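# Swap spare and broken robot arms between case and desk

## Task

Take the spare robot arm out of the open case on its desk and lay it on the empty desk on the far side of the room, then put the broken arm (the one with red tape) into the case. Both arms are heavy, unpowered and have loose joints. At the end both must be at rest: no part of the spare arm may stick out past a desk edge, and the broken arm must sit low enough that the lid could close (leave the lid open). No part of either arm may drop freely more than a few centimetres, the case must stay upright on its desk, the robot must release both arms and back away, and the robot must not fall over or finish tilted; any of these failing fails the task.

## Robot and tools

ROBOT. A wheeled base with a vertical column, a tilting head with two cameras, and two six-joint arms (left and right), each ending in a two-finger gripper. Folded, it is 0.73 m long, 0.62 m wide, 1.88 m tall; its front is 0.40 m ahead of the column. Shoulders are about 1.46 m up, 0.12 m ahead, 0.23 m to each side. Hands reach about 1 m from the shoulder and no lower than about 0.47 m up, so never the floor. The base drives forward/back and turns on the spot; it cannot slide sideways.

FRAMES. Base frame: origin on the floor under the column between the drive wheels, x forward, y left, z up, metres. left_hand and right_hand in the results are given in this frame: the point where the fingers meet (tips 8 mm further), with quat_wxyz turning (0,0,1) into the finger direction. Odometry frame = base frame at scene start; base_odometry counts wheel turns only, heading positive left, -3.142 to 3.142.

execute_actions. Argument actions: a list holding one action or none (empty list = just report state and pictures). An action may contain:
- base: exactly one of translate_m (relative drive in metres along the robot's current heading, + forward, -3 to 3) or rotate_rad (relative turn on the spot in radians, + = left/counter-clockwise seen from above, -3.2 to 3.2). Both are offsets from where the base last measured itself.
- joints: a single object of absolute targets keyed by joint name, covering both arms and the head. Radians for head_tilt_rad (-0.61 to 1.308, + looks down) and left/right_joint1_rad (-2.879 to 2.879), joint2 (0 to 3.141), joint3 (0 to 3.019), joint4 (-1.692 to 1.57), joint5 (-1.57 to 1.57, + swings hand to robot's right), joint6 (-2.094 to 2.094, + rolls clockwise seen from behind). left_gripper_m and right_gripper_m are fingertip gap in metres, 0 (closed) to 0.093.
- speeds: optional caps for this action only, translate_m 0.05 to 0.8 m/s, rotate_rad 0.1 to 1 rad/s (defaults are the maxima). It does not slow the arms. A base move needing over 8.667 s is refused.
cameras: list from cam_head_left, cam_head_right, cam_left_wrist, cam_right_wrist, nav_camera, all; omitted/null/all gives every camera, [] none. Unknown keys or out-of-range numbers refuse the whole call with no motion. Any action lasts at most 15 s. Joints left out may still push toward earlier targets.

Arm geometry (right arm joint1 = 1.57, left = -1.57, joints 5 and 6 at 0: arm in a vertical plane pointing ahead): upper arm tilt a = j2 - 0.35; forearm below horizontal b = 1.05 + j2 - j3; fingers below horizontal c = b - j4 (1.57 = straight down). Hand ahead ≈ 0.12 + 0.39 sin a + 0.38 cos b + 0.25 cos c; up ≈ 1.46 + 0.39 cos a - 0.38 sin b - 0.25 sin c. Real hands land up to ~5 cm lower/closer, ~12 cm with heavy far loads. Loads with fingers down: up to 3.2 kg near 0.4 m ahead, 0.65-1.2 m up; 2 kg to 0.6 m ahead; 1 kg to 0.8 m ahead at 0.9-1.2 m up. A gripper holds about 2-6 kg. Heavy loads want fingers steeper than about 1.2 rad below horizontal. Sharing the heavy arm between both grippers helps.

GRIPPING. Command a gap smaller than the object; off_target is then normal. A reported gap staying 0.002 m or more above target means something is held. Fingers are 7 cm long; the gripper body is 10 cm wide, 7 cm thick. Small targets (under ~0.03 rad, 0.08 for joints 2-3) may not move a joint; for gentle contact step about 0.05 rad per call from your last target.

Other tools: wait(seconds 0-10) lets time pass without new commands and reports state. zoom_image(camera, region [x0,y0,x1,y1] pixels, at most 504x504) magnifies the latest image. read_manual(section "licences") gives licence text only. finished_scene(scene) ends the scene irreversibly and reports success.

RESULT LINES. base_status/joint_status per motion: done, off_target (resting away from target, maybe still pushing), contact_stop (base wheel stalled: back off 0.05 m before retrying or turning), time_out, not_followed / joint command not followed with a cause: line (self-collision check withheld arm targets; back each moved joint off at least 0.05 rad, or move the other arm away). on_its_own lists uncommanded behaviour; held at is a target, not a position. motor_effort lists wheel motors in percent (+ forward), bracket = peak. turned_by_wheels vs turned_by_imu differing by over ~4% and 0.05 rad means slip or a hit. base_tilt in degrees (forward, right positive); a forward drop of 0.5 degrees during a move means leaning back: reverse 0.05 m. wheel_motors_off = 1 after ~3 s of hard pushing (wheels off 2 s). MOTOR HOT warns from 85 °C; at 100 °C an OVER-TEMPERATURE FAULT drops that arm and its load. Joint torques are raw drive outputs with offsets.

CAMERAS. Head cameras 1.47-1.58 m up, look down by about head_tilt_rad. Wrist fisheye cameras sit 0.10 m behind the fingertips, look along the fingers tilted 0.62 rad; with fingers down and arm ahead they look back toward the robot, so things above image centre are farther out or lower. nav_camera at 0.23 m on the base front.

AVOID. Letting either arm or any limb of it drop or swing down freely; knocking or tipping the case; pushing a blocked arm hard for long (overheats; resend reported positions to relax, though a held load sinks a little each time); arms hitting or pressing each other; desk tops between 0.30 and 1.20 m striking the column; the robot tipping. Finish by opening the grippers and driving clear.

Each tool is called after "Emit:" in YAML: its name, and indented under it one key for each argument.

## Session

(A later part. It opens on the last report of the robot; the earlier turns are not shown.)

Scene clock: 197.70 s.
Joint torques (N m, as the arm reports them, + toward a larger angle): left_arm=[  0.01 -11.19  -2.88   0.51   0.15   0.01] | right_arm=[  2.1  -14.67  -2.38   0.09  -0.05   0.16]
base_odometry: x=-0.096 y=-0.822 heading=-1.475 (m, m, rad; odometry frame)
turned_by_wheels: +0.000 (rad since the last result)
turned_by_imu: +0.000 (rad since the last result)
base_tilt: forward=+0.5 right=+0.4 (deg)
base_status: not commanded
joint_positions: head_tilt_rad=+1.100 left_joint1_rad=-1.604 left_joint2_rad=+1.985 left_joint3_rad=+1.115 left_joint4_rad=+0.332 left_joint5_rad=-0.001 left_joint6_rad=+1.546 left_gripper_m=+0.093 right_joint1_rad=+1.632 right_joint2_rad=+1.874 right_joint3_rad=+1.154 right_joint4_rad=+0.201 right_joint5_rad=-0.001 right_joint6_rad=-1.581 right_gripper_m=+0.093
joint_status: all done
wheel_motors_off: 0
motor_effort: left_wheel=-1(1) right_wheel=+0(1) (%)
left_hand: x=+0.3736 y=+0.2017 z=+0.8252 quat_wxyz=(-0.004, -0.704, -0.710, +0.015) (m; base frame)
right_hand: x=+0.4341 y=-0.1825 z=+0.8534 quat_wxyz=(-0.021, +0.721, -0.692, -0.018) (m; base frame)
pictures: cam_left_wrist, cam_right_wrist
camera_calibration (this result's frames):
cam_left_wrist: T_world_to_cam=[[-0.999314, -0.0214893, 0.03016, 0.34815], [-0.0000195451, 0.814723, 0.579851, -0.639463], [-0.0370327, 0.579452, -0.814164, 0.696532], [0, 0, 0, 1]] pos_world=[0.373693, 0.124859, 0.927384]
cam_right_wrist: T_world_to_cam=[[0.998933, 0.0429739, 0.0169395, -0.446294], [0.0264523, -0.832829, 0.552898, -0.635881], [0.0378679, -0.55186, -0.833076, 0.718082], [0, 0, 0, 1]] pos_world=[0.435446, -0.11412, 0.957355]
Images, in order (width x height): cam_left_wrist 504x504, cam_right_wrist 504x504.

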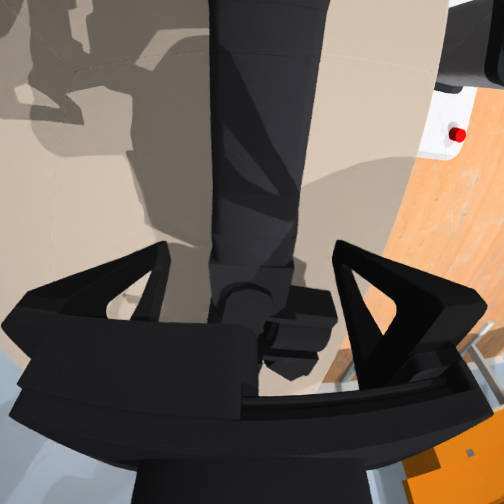

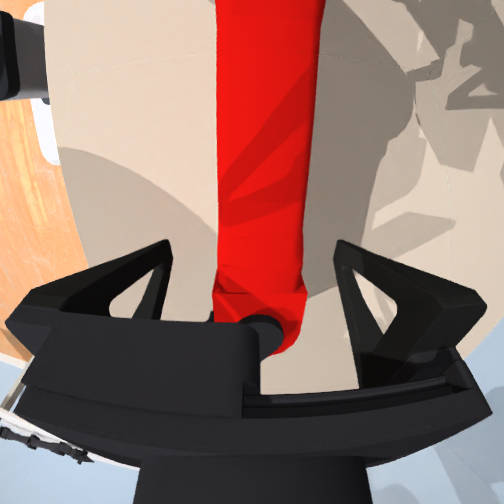

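Emit:
execute_actions:
  actions:
    - {"joints":{"left_joint2_rad":2.05,"left_joint3_rad":1.17,"left_joint6_rad":1.58,"right_joint6_rad":-1.54,"right_joint2_rad":1.94,"right_joint3_rad":1.21}}
  cameras: []

Emit:
execute_actions:
  actions:
    - {"joints":{"left_joint2_rad":2.11,"left_joint3_rad":1.24,"right_joint2_rad":2.0,"right_joint3_rad":1.275}}
  cameras: []

Emit:
execute_actions:
  actions:
    - {"joints":{"left_joint2_rad":2.17,"left_joint3_rad":1.31,"right_joint2_rad":2.06,"right_joint3_rad":1.34}}
  cameras: ["cam_left_wrist","cam_right_wrist"]

Scene clock: 203.47 s.
Joint torques (N m, as the arm reports them, + toward a larger angle): left_arm=[  0.02 -11.12  -2.82   0.51   0.17   0.11] | right_arm=[  2.38 -13.54  -2.44   0.25  -0.06   0.19]
base_odometry: x=-0.096 y=-0.822 heading=-1.475 (m, m, rad; odometry frame)
turned_by_wheels: +0.000 (rad since the last result)
turned_by_imu: -0.001 (rad since the last result)
base_tilt: forward=+0.5 right=+0.4 (deg)
base_status: not commanded
joint_positions: head_tilt_rad=+1.100 left_joint1_rad=-1.604 left_joint2_rad=+2.044 left_joint3_rad=+1.174 left_joint4_rad=+0.332 left_joint5_rad=-0.001 left_joint6_rad=+1.575 left_gripper_m=+0.093 right_joint1_rad=+1.632 right_joint2_rad=+1.929 right_joint3_rad=+1.215 right_joint4_rad=+0.201 right_joint5_rad=-0.001 right_joint6_rad=-1.554 right_gripper_m=+0.093
joint_status: all done
wheel_motors_off: 0
motor_effort: left_wheel=+1(1) right_wheel=+1(1) (%)
left_hand: x=+0.3721 y=+0.2011 z=+0.8027 quat_wxyz=(-0.005, -0.714, -0.700, +0.015) (m; base frame)
right_hand: x=+0.4382 y=-0.1812 z=+0.8317 quat_wxyz=(-0.023, +0.712, -0.702, -0.016) (m; base frame)
pictures: none
No camera images: the call's "cameras" was empty. Leave "cameras" out to get every camera's image.

Scene clock: 204.20 s.
Joint torques (N m, as the arm reports them, + toward a larger angle): left_arm=[ -0.32 -11.2   -2.68   0.53   0.17   0.11] | right_arm=[  2.6  -13.37  -2.06   0.4   -0.09   0.13]
base_odometry: x=-0.096 y=-0.822 heading=-1.475 (m, m, rad; odometry frame)
turned_by_wheels: +0.000 (rad since the last result)
turned_by_imu: +0.000 (rad since the last result)
base_tilt: forward=+0.5 right=+0.3 (deg)
base_status: not commanded
joint_positions: head_tilt_rad=+1.100 left_joint1_rad=-1.604 left_joint2_rad=+2.104 left_joint3_rad=+1.243 left_joint4_rad=+0.332 left_joint5_rad=-0.001 left_joint6_rad=+1.575 left_gripper_m=+0.093 right_joint1_rad=+1.632 right_joint2_rad=+1.991 right_joint3_rad=+1.279 right_joint4_rad=+0.201 right_joint5_rad=-0.001 right_joint6_rad=-1.554 right_gripper_m=+0.093
joint_status: all done
wheel_motors_off: 0
motor_effort: left_wheel=-2(0) right_wheel=+2(2) (%)
left_hand: x=+0.3741 y=+0.2004 z=+0.7788 quat_wxyz=(-0.008, -0.714, -0.700, +0.012) (m; base frame)
right_hand: x=+0.4388 y=-0.1799 z=+0.8080 quat_wxyz=(-0.024, +0.712, -0.702, -0.015) (m; base frame)
pictures: none
No camera images: the call's "cameras" was empty. Leave "cameras" out to get every camera's image.

Scene clock: 204.93 s.
Joint torques (N m, as the arm reports them, + toward a larger angle): left_arm=[ -0.14 -11.15  -2.68   0.56   0.17   0.1 ] | right_arm=[  2.54 -13.33  -2.     0.18  -0.13   0.2 ]
base_odometry: x=-0.096 y=-0.822 heading=-1.475 (m, m, rad; odometry frame)
turned_by_wheels: +0.000 (rad since the last result)
turned_by_imu: +0.000 (rad since the last result)
base_tilt: forward=+0.5 right=+0.4 (deg)
base_status: not commanded
joint_positions: head_tilt_rad=+1.100 left_joint1_rad=-1.604 left_joint2_rad=+2.163 left_joint3_rad=+1.313 left_joint4_rad=+0.332 left_joint5_rad=-0.001 left_joint6_rad=+1.575 left_gripper_m=+0.093 right_joint1_rad=+1.632 right_joint2_rad=+2.050 right_joint3_rad=+1.345 right_joint4_rad=+0.201 right_joint5_rad=-0.001 right_joint6_rad=-1.554 right_gripper_m=+0.093
joint_status: all done
wheel_motors_off: 0
motor_effort: left_wheel=+1(2) right_wheel=+1(2) (%)
left_hand: x=+0.3751 y=+0.1997 z=+0.7551 quat_wxyz=(-0.011, -0.714, -0.700, +0.008) (m; base frame)
right_hand: x=+0.4403 y=-0.1786 z=+0.7850 quat_wxyz=(-0.026, +0.711, -0.702, -0.013) (m; base frame)
pictures: cam_left_wrist, cam_right_wrist
camera_calibration (this result's frames):
cam_left_wrist: T_world_to_cam=[[-0.999934, 0.00691451, 0.00916214, 0.362132], [0.010945, 0.814859, 0.579556, -0.601039], [-0.0034585, 0.579618, -0.814881, 0.628558], [0, 0, 0, 1]] pos_world=[0.370861, 0.122934, 0.857217]
cam_right_wrist: T_world_to_cam=[[0.999419, 0.0155274, 0.0303454, -0.467076], [-0.00382302, -0.833551, 0.55243, -0.581462], [0.0338722, -0.552225, -0.833007, 0.664584], [0, 0, 0, 1]] pos_world=[0.442071, -0.110425, 0.888994]
Images, in order (width x height): cam_left_wrist 504x504, cam_right_wrist 504x504.

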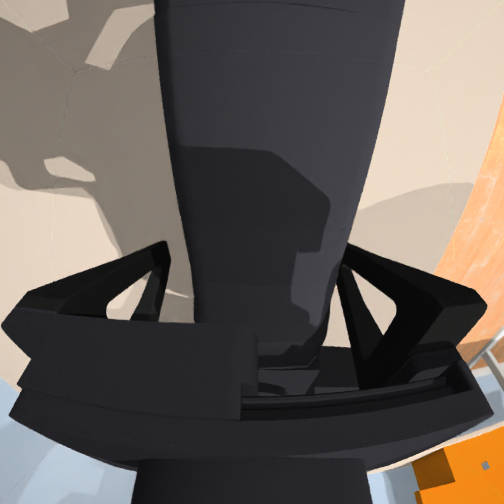

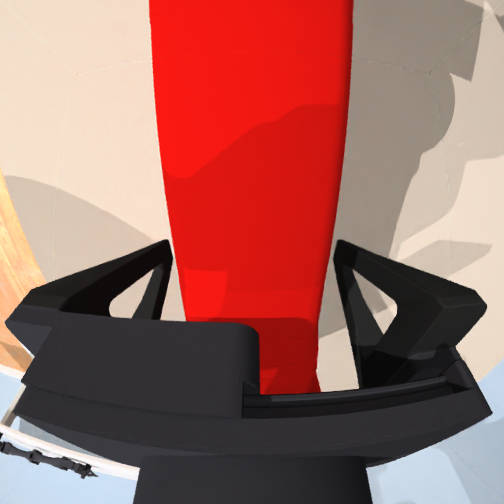

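Emit:
execute_actions:
  actions:
    - {"joints":{"left_gripper_m":0,"right_gripper_m":0}}
  cameras: []

Emit:
execute_actions:
  actions:
    - {"joints":{"right_joint2_rad":1.94,"right_joint3_rad":1.265,"left_joint2_rad":2.04,"left_joint3_rad":1.22}}
  cameras: []

Emit:
execute_actions:
  actions:
    - {"joints":{"right_joint2_rad":1.87,"right_joint3_rad":1.19,"left_joint2_rad":1.96,"left_joint3_rad":1.14}}
  cameras: []

Emit:
execute_actions:
  actions:
    - {"joints":{"right_joint2_rad":1.81,"right_joint3_rad":1.13,"left_joint2_rad":1.89,"left_joint3_rad":1.07,"left_joint1_rad":-1.615}}
  cameras: []

Emit:
execute_actions:
  actions:
    - {"joints":{"right_joint2_rad":1.74,"right_joint3_rad":1.07,"left_joint2_rad":1.81,"left_joint3_rad":0.99}}
  cameras: []

Emit:
execute_actions:
  actions:
    - {"joints":{"right_joint2_rad":1.67,"right_joint3_rad":1.02,"left_joint2_rad":1.73,"left_joint3_rad":0.92,"right_joint1_rad":1.65}}
  cameras: ["cam_head_left"]

Emit:
execute_actions:
  actions:
    - {"joints":{"right_joint2_rad":1.55,"right_joint3_rad":0.935,"right_joint4_rad":0.16,"left_joint2_rad":1.6,"left_joint3_rad":0.82,"left_joint4_rad":0.31}}
  cameras: []

Emit:
execute_actions:
  actions:
    - {"base":{"translate_m":-1.22},"speeds":{"translate_m":0.4},"joints":{"right_joint2_rad":1.39,"right_joint3_rad":0.84,"right_joint4_rad":0.1,"left_joint2_rad":1.42,"left_joint3_rad":0.7,"left_joint4_rad":0.26,"left_joint1_rad":-1.625,"right_joint1_rad":1.66}}
  cameras: []

Emit:
execute_actions:
  actions:
    - {"base":{"rotate_rad":1.575},"speeds":{"rotate_rad":0.5},"joints":{"right_joint2_rad":1.22,"right_joint3_rad":0.77,"right_joint4_rad":0,"left_joint2_rad":1.235,"left_joint3_rad":0.62,"left_joint4_rad":0.16,"left_joint1_rad":-1.63,"right_joint1_rad":1.67,"head_tilt_rad":0.6}}
  cameras: ["cam_head_left","nav_camera"]

Scene clock: 216.10 s.
Joint torques (N m, as the arm reports them, + toward a larger angle): left_arm=[ -0.44 -11.44  -2.58   0.49   0.07  -0.03] | right_arm=[  2.22 -13.8   -2.04   0.51  -0.21   0.19]
base_odometry: x=-0.096 y=-0.822 heading=-1.475 (m, m, rad; odometry frame)
turned_by_wheels: +0.000 (rad since the last result)
turned_by_imu: -0.001 (rad since the last result)
base_tilt: forward=+0.5 right=+0.3 (deg)
base_status: not commanded
joint_positions: head_tilt_rad=+1.100 left_joint1_rad=-1.604 left_joint2_rad=+2.168 left_joint3_rad=+1.311 left_joint4_rad=+0.330 left_joint5_rad=+0.001 left_joint6_rad=+1.589 left_gripper_m=+0.054 right_joint1_rad=+1.632 right_joint2_rad=+2.050 right_joint3_rad=+1.343 right_joint4_rad=+0.202 right_joint5_rad=+0.001 right_joint6_rad=-1.556 right_gripper_m=+0.053
joint_status: left_gripper_m off_target (ended at +0.054, target +0.000); right_gripper_m off_target (ended at +0.053, target +0.000)
wheel_motors_off: 0
motor_effort: left_wheel=+0(0) right_wheel=+2(3) (%)
left_hand: x=+0.3705 y=+0.1994 z=+0.7543 quat_wxyz=(-0.010, -0.719, -0.695, +0.012) (m; base frame)
right_hand: x=+0.4399 y=-0.1788 z=+0.7850 quat_wxyz=(-0.025, +0.712, -0.701, -0.012) (m; base frame)
pictures: none
No camera images: the call's "cameras" was empty. Leave "cameras" out to get every camera's image.

Scene clock: 216.90 s.
Joint torques (N m, as the arm reports them, + toward a larger angle): left_arm=[ -0.2  -19.99  -6.14   0.54   0.23  -0.2 ] | right_arm=[  2.05 -21.68  -6.47  -0.24   0.16   0.08]
base_odometry: x=-0.096 y=-0.822 heading=-1.475 (m, m, rad; odometry frame)
turned_by_wheels: +0.000 (rad since the last result)
turned_by_imu: +0.000 (rad since the last result)
base_tilt: forward=+0.5 right=+0.4 (deg)
base_status: not commanded
joint_positions: head_tilt_rad=+1.100 left_joint1_rad=-1.602 left_joint2_rad=+2.139 left_joint3_rad=+1.271 left_joint4_rad=+0.330 left_joint5_rad=-0.002 left_joint6_rad=+1.608 left_gripper_m=+0.054 right_joint1_rad=+1.633 right_joint2_rad=+2.040 right_joint3_rad=+1.311 right_joint4_rad=+0.217 right_joint5_rad=-0.008 right_joint6_rad=-1.542 right_gripper_m=+0.053
joint_status: all done
wheel_motors_off: 0
motor_effort: left_wheel=-3(2) right_wheel=+1(1) (%)
left_hand: x=+0.3662 y=+0.2021 z=+0.7664 quat_wxyz=(-0.004, -0.726, -0.688, +0.014) (m; base frame)
right_hand: x=+0.4295 y=-0.1774 z=+0.7903 quat_wxyz=(-0.025, +0.707, -0.706, -0.019) (m; base frame)
pictures: none
No camera images: the call's "cameras" was empty. Leave "cameras" out to get every camera's image.

Scene clock: 217.87 s.
Joint torques (N m, as the arm reports them, + toward a larger angle): left_arm=[ -0.45 -19.42  -5.36   0.5    0.25  -0.18] | right_arm=[  1.86 -20.21  -5.48  -0.22   0.13   0.08]
base_odometry: x=-0.096 y=-0.822 heading=-1.475 (m, m, rad; odometry frame)
turned_by_wheels: +0.000 (rad since the last result)
turned_by_imu: +0.000 (rad since the last result)
base_tilt: forward=+0.5 right=+0.4 (deg)
base_status: not commanded
joint_positions: head_tilt_rad=+1.100 left_joint1_rad=-1.602 left_joint2_rad=+2.052 left_joint3_rad=+1.178 left_joint4_rad=+0.330 left_joint5_rad=-0.003 left_joint6_rad=+1.607 left_gripper_m=+0.054 right_joint1_rad=+1.637 right_joint2_rad=+1.955 right_joint3_rad=+1.227 right_joint4_rad=+0.217 right_joint5_rad=-0.008 right_joint6_rad=-1.541 right_gripper_m=+0.053
joint_status: all done
wheel_motors_off: 0
motor_effort: left_wheel=-2(2) right_wheel=+1(0) (%)
left_hand: x=+0.3692 y=+0.2031 z=+0.8001 quat_wxyz=(-0.002, -0.725, -0.689, +0.015) (m; base frame)
right_hand: x=+0.4331 y=-0.1762 z=+0.8231 quat_wxyz=(-0.027, +0.708, -0.706, -0.019) (m; base frame)
pictures: none
No camera images: the call's "cameras" was empty. Leave "cameras" out to get every camera's image.

Scene clock: 218.80 s.
Joint torques (N m, as the arm reports them, + toward a larger angle): left_arm=[ -1.04 -20.93  -6.21   0.38   0.3   -0.21] | right_arm=[  1.72 -20.63  -5.51  -0.38   0.03   0.03]
base_odometry: x=-0.096 y=-0.822 heading=-1.475 (m, m, rad; odometry frame)
turned_by_wheels: +0.000 (rad since the last result)
turned_by_imu: +0.000 (rad since the last result)
base_tilt: forward=+0.5 right=+0.4 (deg)
base_status: not commanded
joint_positions: head_tilt_rad=+1.100 left_joint1_rad=-1.606 left_joint2_rad=+1.997 left_joint3_rad=+1.121 left_joint4_rad=+0.330 left_joint5_rad=-0.004 left_joint6_rad=+1.607 left_gripper_m=+0.054 right_joint1_rad=+1.637 right_joint2_rad=+1.898 right_joint3_rad=+1.167 right_joint4_rad=+0.217 right_joint5_rad=-0.005 right_joint6_rad=-1.539 right_gripper_m=+0.053
joint_status: all done
wheel_motors_off: 0
motor_effort: left_wheel=-1(3) right_wheel=+0(0) (%)
left_hand: x=+0.3696 y=+0.2009 z=+0.8215 quat_wxyz=(-0.002, -0.726, -0.688, +0.017) (m; base frame)
right_hand: x=+0.4317 y=-0.1779 z=+0.8452 quat_wxyz=(-0.025, +0.707, -0.706, -0.019) (m; base frame)
pictures: none
No camera images: the call's "cameras" was empty. Leave "cameras" out to get every camera's image.

Scene clock: 219.77 s.
Joint torques (N m, as the arm reports them, + toward a larger angle): left_arm=[ -0.83 -20.64  -6.36   0.44   0.43  -0.24] | right_arm=[  1.99 -20.62  -5.13  -0.23   0.25   0.09]
base_odometry: x=-0.096 y=-0.822 heading=-1.475 (m, m, rad; odometry frame)
turned_by_wheels: +0.000 (rad since the last result)
turned_by_imu: +0.000 (rad since the last result)
base_tilt: forward=+0.6 right=+0.4 (deg)
base_status: not commanded
joint_positions: head_tilt_rad=+1.100 left_joint1_rad=-1.608 left_joint2_rad=+1.916 left_joint3_rad=+1.041 left_joint4_rad=+0.330 left_joint5_rad=-0.007 left_joint6_rad=+1.607 left_gripper_m=+0.054 right_joint1_rad=+1.637 right_joint2_rad=+1.824 right_joint3_rad=+1.101 right_joint4_rad=+0.213 right_joint5_rad=-0.011 right_joint6_rad=-1.540 right_gripper_m=+0.053
joint_status: all done
wheel_motors_off: 0
motor_effort: left_wheel=-1(2) right_wheel=+0(2) (%)
left_hand: x=+0.3715 y=+0.2008 z=+0.8526 quat_wxyz=(-0.002, -0.726, -0.687, +0.016) (m; base frame)
right_hand: x=+0.4341 y=-0.1784 z=+0.8731 quat_wxyz=(-0.029, +0.707, -0.706, -0.020) (m; base frame)
pictures: none
No camera images: the call's "cameras" was empty. Leave "cameras" out to get every camera's image.

Scene clock: 220.53 s.
Joint torques (N m, as the arm reports them, + toward a larger angle): left_arm=[ -0.8  -21.01  -6.57   0.53   0.63  -0.17] | right_arm=[  2.49 -20.74  -4.28  -0.02   0.3    0.06]
base_odometry: x=-0.096 y=-0.822 heading=-1.475 (m, m, rad; odometry frame)
turned_by_wheels: +0.000 (rad since the last result)
turned_by_imu: +0.000 (rad since the last result)
base_tilt: forward=+0.5 right=+0.4 (deg)
base_status: not commanded
joint_positions: head_tilt_rad=+1.100 left_joint1_rad=-1.608 left_joint2_rad=+1.840 left_joint3_rad=+0.974 left_joint4_rad=+0.330 left_joint5_rad=-0.011 left_joint6_rad=+1.607 left_gripper_m=+0.054 right_joint1_rad=+1.641 right_joint2_rad=+1.755 right_joint3_rad=+1.047 right_joint4_rad=+0.209 right_joint5_rad=-0.012 right_joint6_rad=-1.540 right_gripper_m=+0.053
joint_status: all done
wheel_motors_off: 0
motor_effort: left_wheel=-2(3) right_wheel=+0(1) (%)
left_hand: x=+0.3764 y=+0.2023 z=+0.8806 quat_wxyz=(-0.004, -0.726, -0.687, +0.011) (m; base frame)
right_hand: x=+0.4387 y=-0.1765 z=+0.8984 quat_wxyz=(-0.034, +0.708, -0.705, -0.018) (m; base frame)
pictures: cam_head_left
camera_calibration (this result's frames):
cam_head_left: T_world_to_cam=[[0.00111729, -0.999966, -0.00823084, 0.0425194], [-0.934485, 0.00188613, -0.355997, 0.608064], [0.356, 0.00808935, -0.934451, 1.34448], [0, 0, 0, 1]] pos_world=[0.0895433, 0.0304951, 1.47317]
Images, in order (width x height): cam_head_left 896x504.

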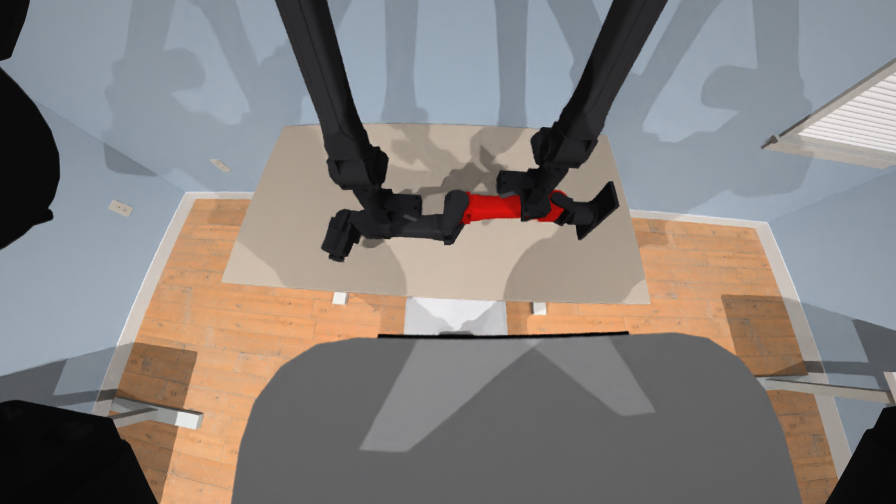

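Scene clock: 221.50 s.
Joint torques (N m, as the arm reports them, + toward a larger angle): left_arm=[  0.25 -21.32  -5.78   0.2    0.56  -0.14] | right_arm=[  2.43 -20.07  -3.19   0.2    0.15   0.03]
base_odometry: x=-0.096 y=-0.822 heading=-1.475 (m, m, rad; odometry frame)
turned_by_wheels: +0.000 (rad since the last result)
turned_by_imu: +0.000 (rad since the last result)
base_tilt: forward=+0.6 right=+0.4 (deg)
base_status: not commanded
joint_positions: head_tilt_rad=+1.100 left_joint1_rad=-1.613 left_joint2_rad=+1.712 left_joint3_rad=+0.867 left_joint4_rad=+0.309 left_joint5_rad=-0.010 left_joint6_rad=+1.600 left_gripper_m=+0.054 right_joint1_rad=+1.645 right_joint2_rad=+1.625 right_joint3_rad=+0.955 right_joint4_rad=+0.168 right_joint5_rad=-0.010 right_joint6_rad=-1.544 right_gripper_m=+0.053
joint_status: all done
wheel_motors_off: 0
motor_effort: left_wheel=-2(3) right_wheel=+1(1) (%)
left_hand: x=+0.3766 y=+0.2008 z=+0.9266 quat_wxyz=(-0.005, -0.725, -0.689, +0.014) (m; base frame)
right_hand: x=+0.4410 y=-0.1777 z=+0.9449 quat_wxyz=(-0.033, +0.710, -0.703, -0.019) (m; base frame)
pictures: none
No camera images: the call's "cameras" was empty. Leave "cameras" out to get every camera's image.

Scene clock: 225.73 s.
Joint torques (N m, as the arm reports them, + toward a larger angle): left_arm=[ -0.91 -20.81  -4.36   0.36   0.8   -0.14] | right_arm=[  2.95 -18.35  -1.79   0.31   0.29   0.06]
base_odometry: x=-0.212 y=+0.392 heading=-1.477 (m, m, rad; odometry frame)
turned_by_wheels: -0.002 (rad since the last result)
turned_by_imu: -0.001 (rad since the last result)
base_tilt: forward=+0.5 right=+0.4 (deg)
base_status: done
joint_positions: head_tilt_rad=+1.100 left_joint1_rad=-1.615 left_joint2_rad=+1.523 left_joint3_rad=+0.734 left_joint4_rad=+0.254 left_joint5_rad=-0.015 left_joint6_rad=+1.598 left_gripper_m=+0.054 right_joint1_rad=+1.654 right_joint2_rad=+1.455 right_joint3_rad=+0.848 right_joint4_rad=+0.104 right_joint5_rad=-0.012 right_joint6_rad=-1.544 right_gripper_m=+0.053
joint_status: all done
wheel_motors_off: 0
motor_effort: left_wheel=+0(42) right_wheel=+2(48) (%)
left_hand: x=+0.3756 y=+0.2025 z=+0.9898 quat_wxyz=(-0.004, -0.725, -0.689, +0.012) (m; base frame)
right_hand: x=+0.4407 y=-0.1753 z=+1.0031 quat_wxyz=(-0.037, +0.711, -0.701, -0.023) (m; base frame)
pictures: none
No camera images: the call's "cameras" was empty. Leave "cameras" out to get every camera's image.

Scene clock: 230.33 s.
Joint torques (N m, as the arm reports them, + toward a larger angle): left_arm=[ -1.16 -19.86  -3.52   0.36   0.56  -0.09] | right_arm=[  1.37 -18.6   -0.63   0.26   0.01   0.06]
base_odometry: x=-0.212 y=+0.392 heading=+0.095 (m, m, rad; odometry frame)
turned_by_wheels: +1.572 (rad since the last result)
turned_by_imu: +1.575 (rad since the last result)
base_tilt: forward=+0.5 right=+0.4 (deg)
base_status: done
joint_positions: head_tilt_rad=+0.617 left_joint1_rad=-1.619 left_joint2_rad=+1.342 left_joint3_rad=+0.651 left_joint4_rad=+0.156 left_joint5_rad=-0.009 left_joint6_rad=+1.596 left_gripper_m=+0.054 right_joint1_rad=+1.664 right_joint2_rad=+1.289 right_joint3_rad=+0.778 right_joint4_rad=+0.008 right_joint5_rad=-0.005 right_joint6_rad=-1.544 right_gripper_m=+0.053
joint_status: all done
wheel_motors_off: 0
motor_effort: left_wheel=-9(49) right_wheel=+7(58) (%)
left_hand: x=+0.3797 y=+0.2018 z=+1.0434 quat_wxyz=(-0.007, -0.724, -0.689, +0.016) (m; base frame)
right_hand: x=+0.4439 y=-0.1754 z=+1.0565 quat_wxyz=(-0.037, +0.713, -0.700, -0.024) (m; base frame)
pictures: cam_head_left, nav_camera
camera_calibration (this result's frames):
cam_head_left: T_world_to_cam=[[0.00480855, -0.999966, -0.00677296, 0.0400897], [-0.66265, 0.00188613, -0.748927, 1.19958], [0.748914, 0.00808935, -0.662618, 0.906213], [0, 0, 0, 1]] pos_world=[0.116036, 0.0304951, 1.49915]
Images, in order (width x height): cam_head_left 896x504, nav_camera 896x504.

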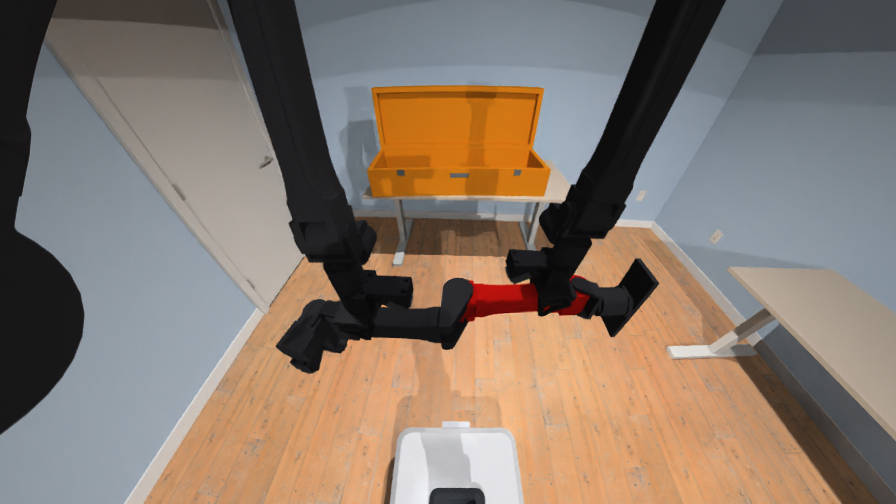

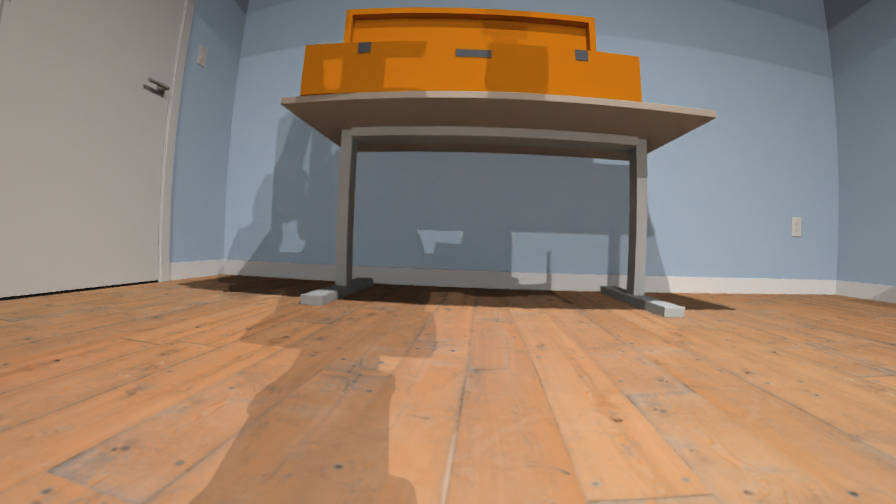

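Case centre a few cm to the right: ideal.

Emit:
execute_actions:
  actions:
    - {"joints":{"right_joint2_rad":1.03,"right_joint3_rad":0.72,"right_joint4_rad":-0.14,"left_joint2_rad":1.015,"left_joint3_rad":0.565,"left_joint4_rad":0,"left_joint1_rad":-1.635,"right_joint1_rad":1.68}}
  cameras: []

Emit:
execute_actions:
  actions:
    - {"base":{"translate_m":1.3},"speeds":{"translate_m":0.4},"joints":{"right_joint2_rad":0.9,"right_joint3_rad":0.705,"right_joint4_rad":-0.24,"left_joint2_rad":0.87,"left_joint3_rad":0.55,"left_joint4_rad":-0.125,"head_tilt_rad":1.1}}
  cameras: ["cam_head_left"]

Scene clock: 235.70 s.
Joint torques (N m, as the arm reports them, + toward a larger angle): left_arm=[ -0.73 -18.35  -0.7    0.46   0.82  -0.02] | right_arm=[  1.4  -18.91   1.86  -0.18   0.04   0.08]
base_odometry: x=-0.212 y=+0.392 heading=+0.095 (m, m, rad; odometry frame)
turned_by_wheels: +0.000 (rad since the last result)
turned_by_imu: -0.001 (rad since the last result)
base_tilt: forward=+0.5 right=+0.3 (deg)
base_status: not commanded
joint_positions: head_tilt_rad=+0.617 left_joint1_rad=-1.627 left_joint2_rad=+1.116 left_joint3_rad=+0.569 left_joint4_rad=-0.003 left_joint5_rad=-0.015 left_joint6_rad=+1.589 left_gripper_m=+0.054 right_joint1_rad=+1.674 right_joint2_rad=+1.104 right_joint3_rad=+0.716 right_joint4_rad=-0.130 right_joint5_rad=-0.005 right_joint6_rad=-1.541 right_gripper_m=+0.053
joint_status: all done
wheel_motors_off: 0
motor_effort: left_wheel=-10(13) right_wheel=+10(11) (%)
left_hand: x=+0.3756 y=+0.2018 z=+1.1054 quat_wxyz=(-0.002, -0.723, -0.690, +0.021) (m; base frame)
right_hand: x=+0.4400 y=-0.1750 z=+1.1137 quat_wxyz=(-0.035, +0.714, -0.698, -0.032) (m; base frame)
pictures: none
No camera images: the call's "cameras" was empty. Leave "cameras" out to get every camera's image.

Scene clock: 240.20 s.
Joint torques (N m, as the arm reports them, + toward a larger angle): left_arm=[ -0.3  -18.36   1.14   0.17   0.6    0.  ] | right_arm=[  1.02 -18.97   3.79  -0.04   0.05   0.05]
base_odometry: x=+1.082 y=+0.516 heading=+0.095 (m, m, rad; odometry frame)
turned_by_wheels: +0.000 (rad since the last result)
turned_by_imu: -0.002 (rad since the last result)
base_tilt: forward=+0.5 right=+0.4 (deg)
base_status: done
joint_positions: head_tilt_rad=+1.099 left_joint1_rad=-1.632 left_joint2_rad=+0.977 left_joint3_rad=+0.540 left_joint4_rad=-0.126 left_joint5_rad=-0.010 left_joint6_rad=+1.586 left_gripper_m=+0.054 right_joint1_rad=+1.678 right_joint2_rad=+0.988 right_joint3_rad=+0.690 right_joint4_rad=-0.229 right_joint5_rad=-0.006 right_joint6_rad=-1.537 right_gripper_m=+0.053
joint_status: all done
wheel_motors_off: 0
motor_effort: left_wheel=+0(50) right_wheel=-1(57) (%)
left_hand: x=+0.3737 y=+0.2006 z=+1.1413 quat_wxyz=(-0.001, -0.723, -0.690, +0.029) (m; base frame)
right_hand: x=+0.4372 y=-0.1766 z=+1.1484 quat_wxyz=(-0.033, +0.713, -0.699, -0.037) (m; base frame)
pictures: cam_head_left
camera_calibration (this result's frames):
cam_head_left: T_world_to_cam=[[0.00112263, -0.999966, -0.00823011, 0.042518], [-0.934254, 0.00188613, -0.356604, 0.608987], [0.356607, 0.00808935, -0.934219, 1.34409], [0, 0, 0, 1]] pos_world=[0.0895867, 0.0304951, 1.4732]
Images, in order (width x height): cam_head_left 896x504.

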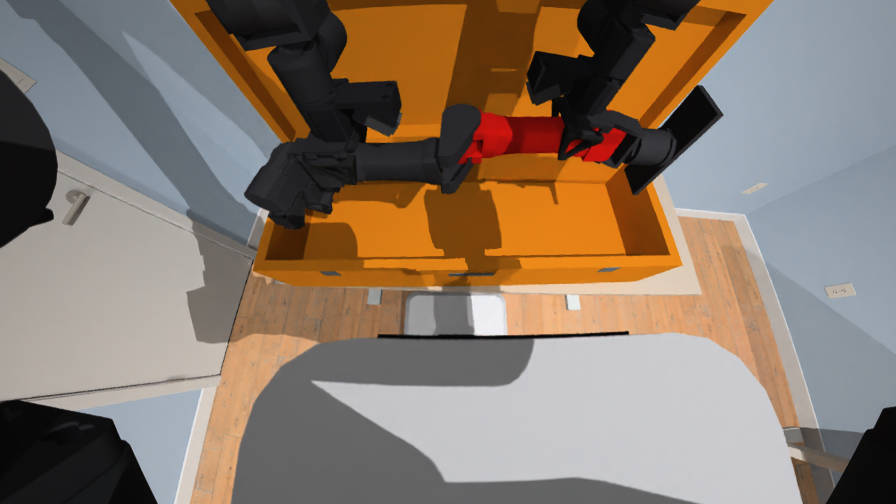

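Emit:
execute_actions:
  actions:
    - {"base":{"translate_m":0.055},"speeds":{"translate_m":0.1},"joints":{"right_joint2_rad":1.03,"right_joint3_rad":0.72,"right_joint4_rad":-0.14,"left_joint2_rad":1.015,"left_joint3_rad":0.565,"left_joint4_rad":0}}
  cameras: []

Emit:
execute_actions:
  actions:
    - {"joints":{"right_joint2_rad":1.16,"right_joint3_rad":0.745,"right_joint4_rad":-0.05,"left_joint2_rad":1.16,"left_joint3_rad":0.595,"left_joint4_rad":0.1,"left_joint1_rad":-1.63,"right_joint1_rad":1.665}}
  cameras: []

Emit:
execute_actions:
  actions:
    - {"joints":{"right_joint2_rad":1.28,"right_joint3_rad":0.785,"right_joint4_rad":0.03,"left_joint2_rad":1.29,"left_joint3_rad":0.64,"left_joint4_rad":0.18}}
  cameras: []

Emit:
execute_actions:
  actions:
    - {"joints":{"right_joint2_rad":1.4,"right_joint3_rad":0.84,"right_joint4_rad":0.09,"left_joint2_rad":1.42,"left_joint3_rad":0.7,"left_joint4_rad":0.25,"left_joint1_rad":-1.62,"right_joint1_rad":1.65}}
  cameras: ["cam_head_left"]

Scene clock: 246.50 s.
Joint torques (N m, as the arm reports them, + toward a larger angle): left_arm=[ -1.1  -18.43  -0.63   0.39   0.57  -0.01] | right_arm=[  1.1  -18.56   1.41  -0.22  -0.13   0.02]
base_odometry: x=+1.137 y=+0.521 heading=+0.096 (m, m, rad; odometry frame)
turned_by_wheels: +0.000 (rad since the last result)
turned_by_imu: -0.001 (rad since the last result)
base_tilt: forward=+0.5 right=+0.4 (deg)
base_status: done
joint_positions: head_tilt_rad=+1.100 left_joint1_rad=-1.623 left_joint2_rad=+1.116 left_joint3_rad=+0.568 left_joint4_rad=-0.008 left_joint5_rad=-0.010 left_joint6_rad=+1.588 left_gripper_m=+0.054 right_joint1_rad=+1.678 right_joint2_rad=+1.109 right_joint3_rad=+0.717 right_joint4_rad=-0.129 right_joint5_rad=-0.003 right_joint6_rad=-1.540 right_gripper_m=+0.053
joint_status: all done
wheel_motors_off: 0
motor_effort: left_wheel=-1(31) right_wheel=+0(30) (%)
left_hand: x=+0.3743 y=+0.2028 z=+1.1055 quat_wxyz=(-0.001, -0.722, -0.691, +0.024) (m; base frame)
right_hand: x=+0.4392 y=-0.1737 z=+1.1121 quat_wxyz=(-0.034, +0.714, -0.698, -0.033) (m; base frame)
pictures: none
No camera images: the call's "cameras" was empty. Leave "cameras" out to get every camera's image.

Scene clock: 247.57 s.
Joint torques (N m, as the arm reports them, + toward a larger angle): left_arm=[ -1.11 -19.08  -1.8    0.38   0.44  -0.07] | right_arm=[  1.27 -19.6    0.29   0.11   0.11   0.03]
base_odometry: x=+1.137 y=+0.521 heading=+0.096 (m, m, rad; odometry frame)
turned_by_wheels: +0.000 (rad since the last result)
turned_by_imu: +0.000 (rad since the last result)
base_tilt: forward=+0.5 right=+0.5 (deg)
base_status: not commanded
joint_positions: head_tilt_rad=+1.100 left_joint1_rad=-1.620 left_joint2_rad=+1.262 left_joint3_rad=+0.607 left_joint4_rad=+0.092 left_joint5_rad=-0.007 left_joint6_rad=+1.593 left_gripper_m=+0.054 right_joint1_rad=+1.667 right_joint2_rad=+1.237 right_joint3_rad=+0.747 right_joint4_rad=-0.038 right_joint5_rad=-0.008 right_joint6_rad=-1.541 right_gripper_m=+0.053
joint_status: all done
wheel_motors_off: 0
motor_effort: left_wheel=+1(1) right_wheel=+0(2) (%)
left_hand: x=+0.3690 y=+0.2022 z=+1.0667 quat_wxyz=(+0.001, -0.723, -0.690, +0.026) (m; base frame)
right_hand: x=+0.4339 y=-0.1748 z=+1.0727 quat_wxyz=(-0.030, +0.713, -0.700, -0.034) (m; base frame)
pictures: none
No camera images: the call's "cameras" was empty. Leave "cameras" out to get every camera's image.

Scene clock: 248.63 s.
Joint torques (N m, as the arm reports them, + toward a larger angle): left_arm=[ -1.22 -19.01  -3.28   0.46   0.45  -0.1 ] | right_arm=[  1.26 -18.31  -1.1    0.16   0.03   0.05]
base_odometry: x=+1.137 y=+0.521 heading=+0.096 (m, m, rad; odometry frame)
turned_by_wheels: +0.000 (rad since the last result)
turned_by_imu: +0.000 (rad since the last result)
base_tilt: forward=+0.5 right=+0.3 (deg)
base_status: not commanded
joint_positions: head_tilt_rad=+1.100 left_joint1_rad=-1.615 left_joint2_rad=+1.386 left_joint3_rad=+0.663 left_joint4_rad=+0.173 left_joint5_rad=-0.007 left_joint6_rad=+1.599 left_gripper_m=+0.054 right_joint1_rad=+1.663 right_joint2_rad=+1.351 right_joint3_rad=+0.795 right_joint4_rad=+0.042 right_joint5_rad=-0.005 right_joint6_rad=-1.541 right_gripper_m=+0.053
joint_status: all done
wheel_motors_off: 0
motor_effort: left_wheel=+0(0) right_wheel=+2(1) (%)
left_hand: x=+0.3730 y=+0.2031 z=+1.0312 quat_wxyz=(-0.002, -0.725, -0.689, +0.020) (m; base frame)
right_hand: x=+0.4376 y=-0.1743 z=+1.0369 quat_wxyz=(-0.033, +0.712, -0.701, -0.027) (m; base frame)
pictures: none
No camera images: the call's "cameras" was empty. Leave "cameras" out to get every camera's image.

Scene clock: 249.53 s.
Joint torques (N m, as the arm reports them, + toward a larger angle): left_arm=[ -0.96 -19.81  -4.37   0.47   0.29  -0.14] | right_arm=[  1.15 -18.81  -2.68  -0.22   0.26   0.13]
base_odometry: x=+1.137 y=+0.521 heading=+0.096 (m, m, rad; odometry frame)
turned_by_wheels: +0.000 (rad since the last result)
turned_by_imu: +0.000 (rad since the last result)
base_tilt: forward=+0.5 right=+0.4 (deg)
base_status: not commanded
joint_positions: head_tilt_rad=+1.100 left_joint1_rad=-1.612 left_joint2_rad=+1.519 left_joint3_rad=+0.735 left_joint4_rad=+0.240 left_joint5_rad=-0.003 left_joint6_rad=+1.602 left_gripper_m=+0.054 right_joint1_rad=+1.654 right_joint2_rad=+1.471 right_joint3_rad=+0.858 right_joint4_rad=+0.104 right_joint5_rad=-0.010 right_joint6_rad=-1.544 right_gripper_m=+0.053
joint_status: all done
wheel_motors_off: 0
motor_effort: left_wheel=+0(3) right_wheel=+1(1) (%)
left_hand: x=+0.3749 y=+0.2025 z=+0.9909 quat_wxyz=(-0.005, -0.725, -0.688, +0.018) (m; base frame)
right_hand: x=+0.4394 y=-0.1755 z=+0.9978 quat_wxyz=(-0.034, +0.712, -0.701, -0.024) (m; base frame)
pictures: cam_head_left
camera_calibration (this result's frames):
cam_head_left: T_world_to_cam=[[0.00111935, -0.999966, -0.00823056, 0.0425189], [-0.934396, 0.00188613, -0.356231, 0.60842], [0.356235, 0.00808935, -0.934361, 1.34433], [0, 0, 0, 1]] pos_world=[0.0895601, 0.0304951, 1.47318]
Images, in order (width x height): cam_head_left 896x504.

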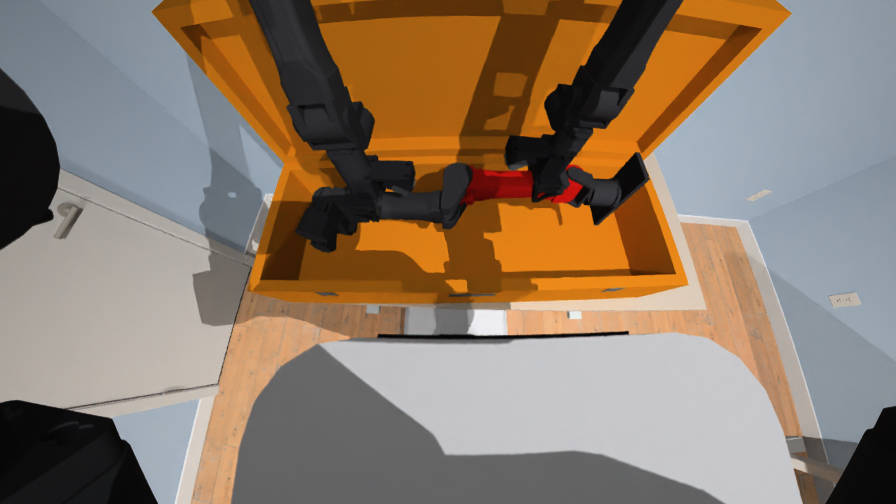

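Emit:
execute_actions:
  actions:
    - {"base":{"translate_m":-0.02},"speeds":{"translate_m":0.05},"joints":{"right_joint2_rad":1.51,"right_joint3_rad":0.905,"right_joint4_rad":0.135,"left_joint2_rad":1.54,"left_joint3_rad":0.78,"left_joint4_rad":0.29}}
  cameras: []

Emit:
execute_actions:
  actions:
    - {"joints":{"right_joint2_rad":1.6,"right_joint3_rad":0.96,"right_joint4_rad":0.17,"left_joint2_rad":1.62,"left_joint3_rad":0.835,"left_joint4_rad":0.32,"left_joint1_rad":-1.615,"right_joint1_rad":1.64}}
  cameras: []

Emit:
execute_actions:
  actions:
    - {"joints":{"right_joint2_rad":1.65,"right_joint3_rad":0.995,"right_joint4_rad":0.19,"left_joint2_rad":1.67,"left_joint3_rad":0.87,"left_joint4_rad":0.33}}
  cameras: []

Emit:
execute_actions:
  actions:
    - {"joints":{"right_joint2_rad":1.69,"right_joint3_rad":1.025,"left_joint2_rad":1.72,"left_joint3_rad":0.91}}
  cameras: []

Emit:
execute_actions:
  actions:
    - {"joints":{"left_joint1_rad":-1.66,"right_joint1_rad":1.595,"left_joint6_rad":1.565,"right_joint6_rad":-1.56}}
  cameras: []

Emit:
execute_actions:
  actions:
    - {"joints":{"left_joint1_rad":-1.705,"right_joint1_rad":1.55,"left_joint6_rad":1.55,"right_joint6_rad":-1.58,"left_joint2_rad":1.74,"left_joint3_rad":0.93}}
  cameras: []

Emit:
execute_actions:
  actions:
    - {"joints":{"left_joint1_rad":-1.745,"right_joint1_rad":1.51,"left_joint6_rad":1.53,"right_joint6_rad":-1.6,"left_joint2_rad":1.78,"left_joint3_rad":0.965,"right_joint2_rad":1.73,"right_joint3_rad":1.06}}
  cameras: ["cam_head_left"]

Scene clock: 260.10 s.
Joint torques (N m, as the arm reports them, + toward a larger angle): left_arm=[ -0.92 -20.54  -4.63   0.54   0.01  -0.17] | right_arm=[  2.12 -19.27  -3.1    0.18   0.09   0.07]
base_odometry: x=+1.117 y=+0.519 heading=+0.096 (m, m, rad; odometry frame)
turned_by_wheels: +0.000 (rad since the last result)
turned_by_imu: -0.001 (rad since the last result)
base_tilt: forward=+0.5 right=+0.4 (deg)
base_status: done
joint_positions: head_tilt_rad=+1.100 left_joint1_rad=-1.609 left_joint2_rad=+1.643 left_joint3_rad=+0.812 left_joint4_rad=+0.282 left_joint5_rad=+0.002 left_joint6_rad=+1.605 left_gripper_m=+0.054 right_joint1_rad=+1.649 right_joint2_rad=+1.583 right_joint3_rad=+0.924 right_joint4_rad=+0.145 right_joint5_rad=-0.007 right_joint6_rad=-1.544 right_gripper_m=+0.053
joint_status: all done
wheel_motors_off: 0
motor_effort: left_wheel=+0(32) right_wheel=+0(32) (%)
left_hand: x=+0.3723 y=+0.2019 z=+0.9507 quat_wxyz=(-0.004, -0.726, -0.688, +0.021) (m; base frame)
right_hand: x=+0.4372 y=-0.1762 z=+0.9596 quat_wxyz=(-0.030, +0.711, -0.702, -0.024) (m; base frame)
pictures: none
No camera images: the call's "cameras" was empty. Leave "cameras" out to get every camera's image.

Scene clock: 260.90 s.
Joint torques (N m, as the arm reports them, + toward a larger angle): left_arm=[ -0.91 -20.03  -5.67   0.75   0.31  -0.21] | right_arm=[  0.86 -19.7   -4.22   0.11   0.16   0.06]
base_odometry: x=+1.117 y=+0.519 heading=+0.096 (m, m, rad; odometry frame)
turned_by_wheels: +0.000 (rad since the last result)
turned_by_imu: +0.000 (rad since the last result)
base_tilt: forward=+0.5 right=+0.4 (deg)
base_status: not commanded
joint_positions: head_tilt_rad=+1.100 left_joint1_rad=-1.608 left_joint2_rad=+1.716 left_joint3_rad=+0.880 left_joint4_rad=+0.306 left_joint5_rad=-0.004 left_joint6_rad=+1.611 left_gripper_m=+0.054 right_joint1_rad=+1.646 right_joint2_rad=+1.664 right_joint3_rad=+0.989 right_joint4_rad=+0.180 right_joint5_rad=-0.009 right_joint6_rad=-1.543 right_gripper_m=+0.053
joint_status: all done
wheel_motors_off: 0
motor_effort: left_wheel=+0(1) right_wheel=+1(1) (%)
left_hand: x=+0.3814 y=+0.2026 z=+0.9239 quat_wxyz=(-0.008, -0.727, -0.686, +0.012) (m; base frame)
right_hand: x=+0.4447 y=-0.1758 z=+0.9306 quat_wxyz=(-0.036, +0.710, -0.703, -0.017) (m; base frame)
pictures: none
No camera images: the call's "cameras" was empty. Leave "cameras" out to get every camera's image.

Scene clock: 261.67 s.
Joint torques (N m, as the arm reports them, + toward a larger angle): left_arm=[ -0.78 -18.01  -4.42   0.9    0.71  -0.27] | right_arm=[  0.53 -19.1   -4.17   0.22   0.15   0.03]
base_odometry: x=+1.117 y=+0.519 heading=+0.096 (m, m, rad; odometry frame)
turned_by_wheels: +0.000 (rad since the last result)
turned_by_imu: +0.000 (rad since the last result)
base_tilt: forward=+0.5 right=+0.4 (deg)
base_status: not commanded
joint_positions: head_tilt_rad=+1.100 left_joint1_rad=-1.608 left_joint2_rad=+1.741 left_joint3_rad=+0.898 left_joint4_rad=+0.311 left_joint5_rad=-0.013 left_joint6_rad=+1.613 left_gripper_m=+0.054 right_joint1_rad=+1.646 right_joint2_rad=+1.714 right_joint3_rad=+1.022 right_joint4_rad=+0.198 right_joint5_rad=-0.010 right_joint6_rad=-1.539 right_gripper_m=+0.053
joint_status: all done
wheel_motors_off: 0
motor_effort: left_wheel=+0(1) right_wheel=-2(1) (%)
left_hand: x=+0.3806 y=+0.2040 z=+0.9154 quat_wxyz=(-0.004, -0.728, -0.685, +0.009) (m; base frame)
right_hand: x=+0.4429 y=-0.1747 z=+0.9131 quat_wxyz=(-0.037, +0.708, -0.705, -0.017) (m; base frame)
pictures: none
No camera images: the call's "cameras" was empty. Leave "cameras" out to get every camera's image.

Scene clock: 262.33 s.
Joint torques (N m, as the arm reports them, + toward a larger angle): left_arm=[ -0.71 -14.84  -2.63   0.96   0.56  -0.15] | right_arm=[  2.22 -20.15  -4.98  -0.2    0.09   0.05]
base_odometry: x=+1.117 y=+0.519 heading=+0.096 (m, m, rad; odometry frame)
turned_by_wheels: +0.000 (rad since the last result)
turned_by_imu: +0.000 (rad since the last result)
base_tilt: forward=+0.5 right=+0.4 (deg)
base_status: not commanded
joint_positions: head_tilt_rad=+1.100 left_joint1_rad=-1.610 left_joint2_rad=+1.756 left_joint3_rad=+0.910 left_joint4_rad=+0.311 left_joint5_rad=-0.010 left_joint6_rad=+1.612 left_gripper_m=+0.054 right_joint1_rad=+1.641 right_joint2_rad=+1.762 right_joint3_rad=+1.059 right_joint4_rad=+0.204 right_joint5_rad=-0.007 right_joint6_rad=-1.539 right_gripper_m=+0.053
joint_status: all done
wheel_motors_off: 0
motor_effort: left_wheel=+0(0) right_wheel=+0(1) (%)
left_hand: x=+0.3799 y=+0.2018 z=+0.9101 quat_wxyz=(-0.005, -0.728, -0.685, +0.012) (m; base frame)
right_hand: x=+0.4412 y=-0.1771 z=+0.8954 quat_wxyz=(-0.033, +0.708, -0.706, -0.016) (m; base frame)
pictures: none
No camera images: the call's "cameras" was empty. Leave "cameras" out to get every camera's image.

Scene clock: 263.10 s.
Joint torques (N m, as the arm reports them, + toward a larger angle): left_arm=[ -1.21 -15.85  -2.9    0.87   0.88  -0.05] | right_arm=[  0.6  -19.79  -5.05  -0.14   0.29   0.12]
base_odometry: x=+1.117 y=+0.519 heading=+0.096 (m, m, rad; odometry frame)
turned_by_wheels: +0.000 (rad since the last result)
turned_by_imu: +0.000 (rad since the last result)
base_tilt: forward=+0.5 right=+0.4 (deg)
base_status: not commanded
joint_positions: head_tilt_rad=+1.100 left_joint1_rad=-1.656 left_joint2_rad=+1.769 left_joint3_rad=+0.917 left_joint4_rad=+0.311 left_joint5_rad=-0.016 left_joint6_rad=+1.579 left_gripper_m=+0.054 right_joint1_rad=+1.599 right_joint2_rad=+1.762 right_joint3_rad=+1.059 right_joint4_rad=+0.203 right_joint5_rad=-0.012 right_joint6_rad=-1.568 right_gripper_m=+0.053
joint_status: all done
wheel_motors_off: 0
motor_effort: left_wheel=-1(0) right_wheel=+0(0) (%)
left_hand: x=+0.3757 y=+0.1743 z=+0.9075 quat_wxyz=(-0.014, -0.725, -0.688, +0.026) (m; base frame)
right_hand: x=+0.4414 y=-0.2045 z=+0.8941 quat_wxyz=(-0.021, +0.711, -0.703, -0.005) (m; base frame)
pictures: none
No camera images: the call's "cameras" was empty. Leave "cameras" out to get every camera's image.

Scene clock: 263.87 s.
Joint torques (N m, as the arm reports them, + toward a larger angle): left_arm=[ -1.93 -15.99  -3.1    0.94   1.08  -0.01] | right_arm=[ -0.6  -19.35  -5.06  -0.22   0.42   0.13]
base_odometry: x=+1.117 y=+0.519 heading=+0.096 (m, m, rad; odometry frame)
turned_by_wheels: +0.000 (rad since the last result)
turned_by_imu: +0.000 (rad since the last result)
base_tilt: forward=+0.5 right=+0.4 (deg)
base_status: not commanded
joint_positions: head_tilt_rad=+1.100 left_joint1_rad=-1.701 left_joint2_rad=+1.792 left_joint3_rad=+0.939 left_joint4_rad=+0.311 left_joint5_rad=-0.020 left_joint6_rad=+1.556 left_gripper_m=+0.054 right_joint1_rad=+1.555 right_joint2_rad=+1.763 right_joint3_rad=+1.059 right_joint4_rad=+0.203 right_joint5_rad=-0.013 right_joint6_rad=-1.589 right_gripper_m=+0.053
joint_status: all done
wheel_motors_off: 0
motor_effort: left_wheel=-1(0) right_wheel=+0(0) (%)
left_hand: x=+0.3752 y=+0.1456 z=+0.9014 quat_wxyz=(-0.026, -0.724, -0.688, +0.039) (m; base frame)
right_hand: x=+0.4413 y=-0.2339 z=+0.8937 quat_wxyz=(-0.008, +0.711, -0.703, +0.009) (m; base frame)
pictures: none
No camera images: the call's "cameras" was empty. Leave "cameras" out to get every camera's image.

Scene clock: 264.73 s.
Joint torques (N m, as the arm reports them, + toward a larger angle): left_arm=[ -2.81 -16.76  -3.65   0.89   0.86  -0.05] | right_arm=[ -2.09 -20.14  -4.74  -0.12   0.47   0.12]
base_odometry: x=+1.117 y=+0.519 heading=+0.096 (m, m, rad; odometry frame)
turned_by_wheels: +0.000 (rad since the last result)
turned_by_imu: +0.000 (rad since the last result)
base_tilt: forward=+0.5 right=+0.4 (deg)
base_status: not commanded
joint_positions: head_tilt_rad=+1.100 left_joint1_rad=-1.738 left_joint2_rad=+1.838 left_joint3_rad=+0.983 left_joint4_rad=+0.311 left_joint5_rad=-0.015 left_joint6_rad=+1.542 left_gripper_m=+0.054 right_joint1_rad=+1.515 right_joint2_rad=+1.801 right_joint3_rad=+1.092 right_joint4_rad=+0.203 right_joint5_rad=-0.015 right_joint6_rad=-1.608 right_gripper_m=+0.053
joint_status: all done
wheel_motors_off: 0
motor_effort: left_wheel=-1(2) right_wheel=+1(2) (%)
left_hand: x=+0.3735 y=+0.1193 z=+0.8872 quat_wxyz=(-0.038, -0.725, -0.685, +0.053) (m; base frame)
right_hand: x=+0.4390 y=-0.2606 z=+0.8802 quat_wxyz=(+0.006, +0.710, -0.704, +0.018) (m; base frame)
pictures: cam_head_left
camera_calibration (this result's frames):
cam_head_left: T_world_to_cam=[[0.00111718, -0.999966, -0.00823085, 0.0425194], [-0.93449, 0.00188613, -0.355985, 0.608046], [0.355988, 0.00808935, -0.934455, 1.34449], [0, 0, 0, 1]] pos_world=[0.0895425, 0.0304951, 1.47317]
Images, in order (width x height): cam_head_left 896x504.

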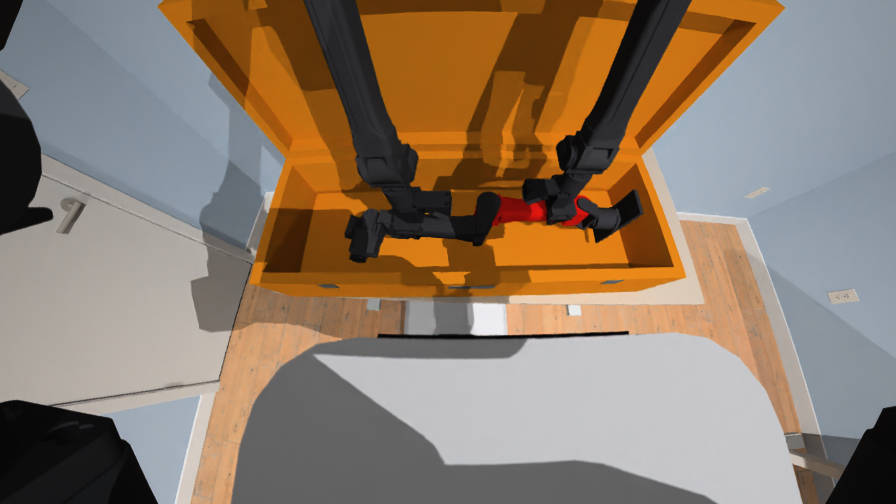

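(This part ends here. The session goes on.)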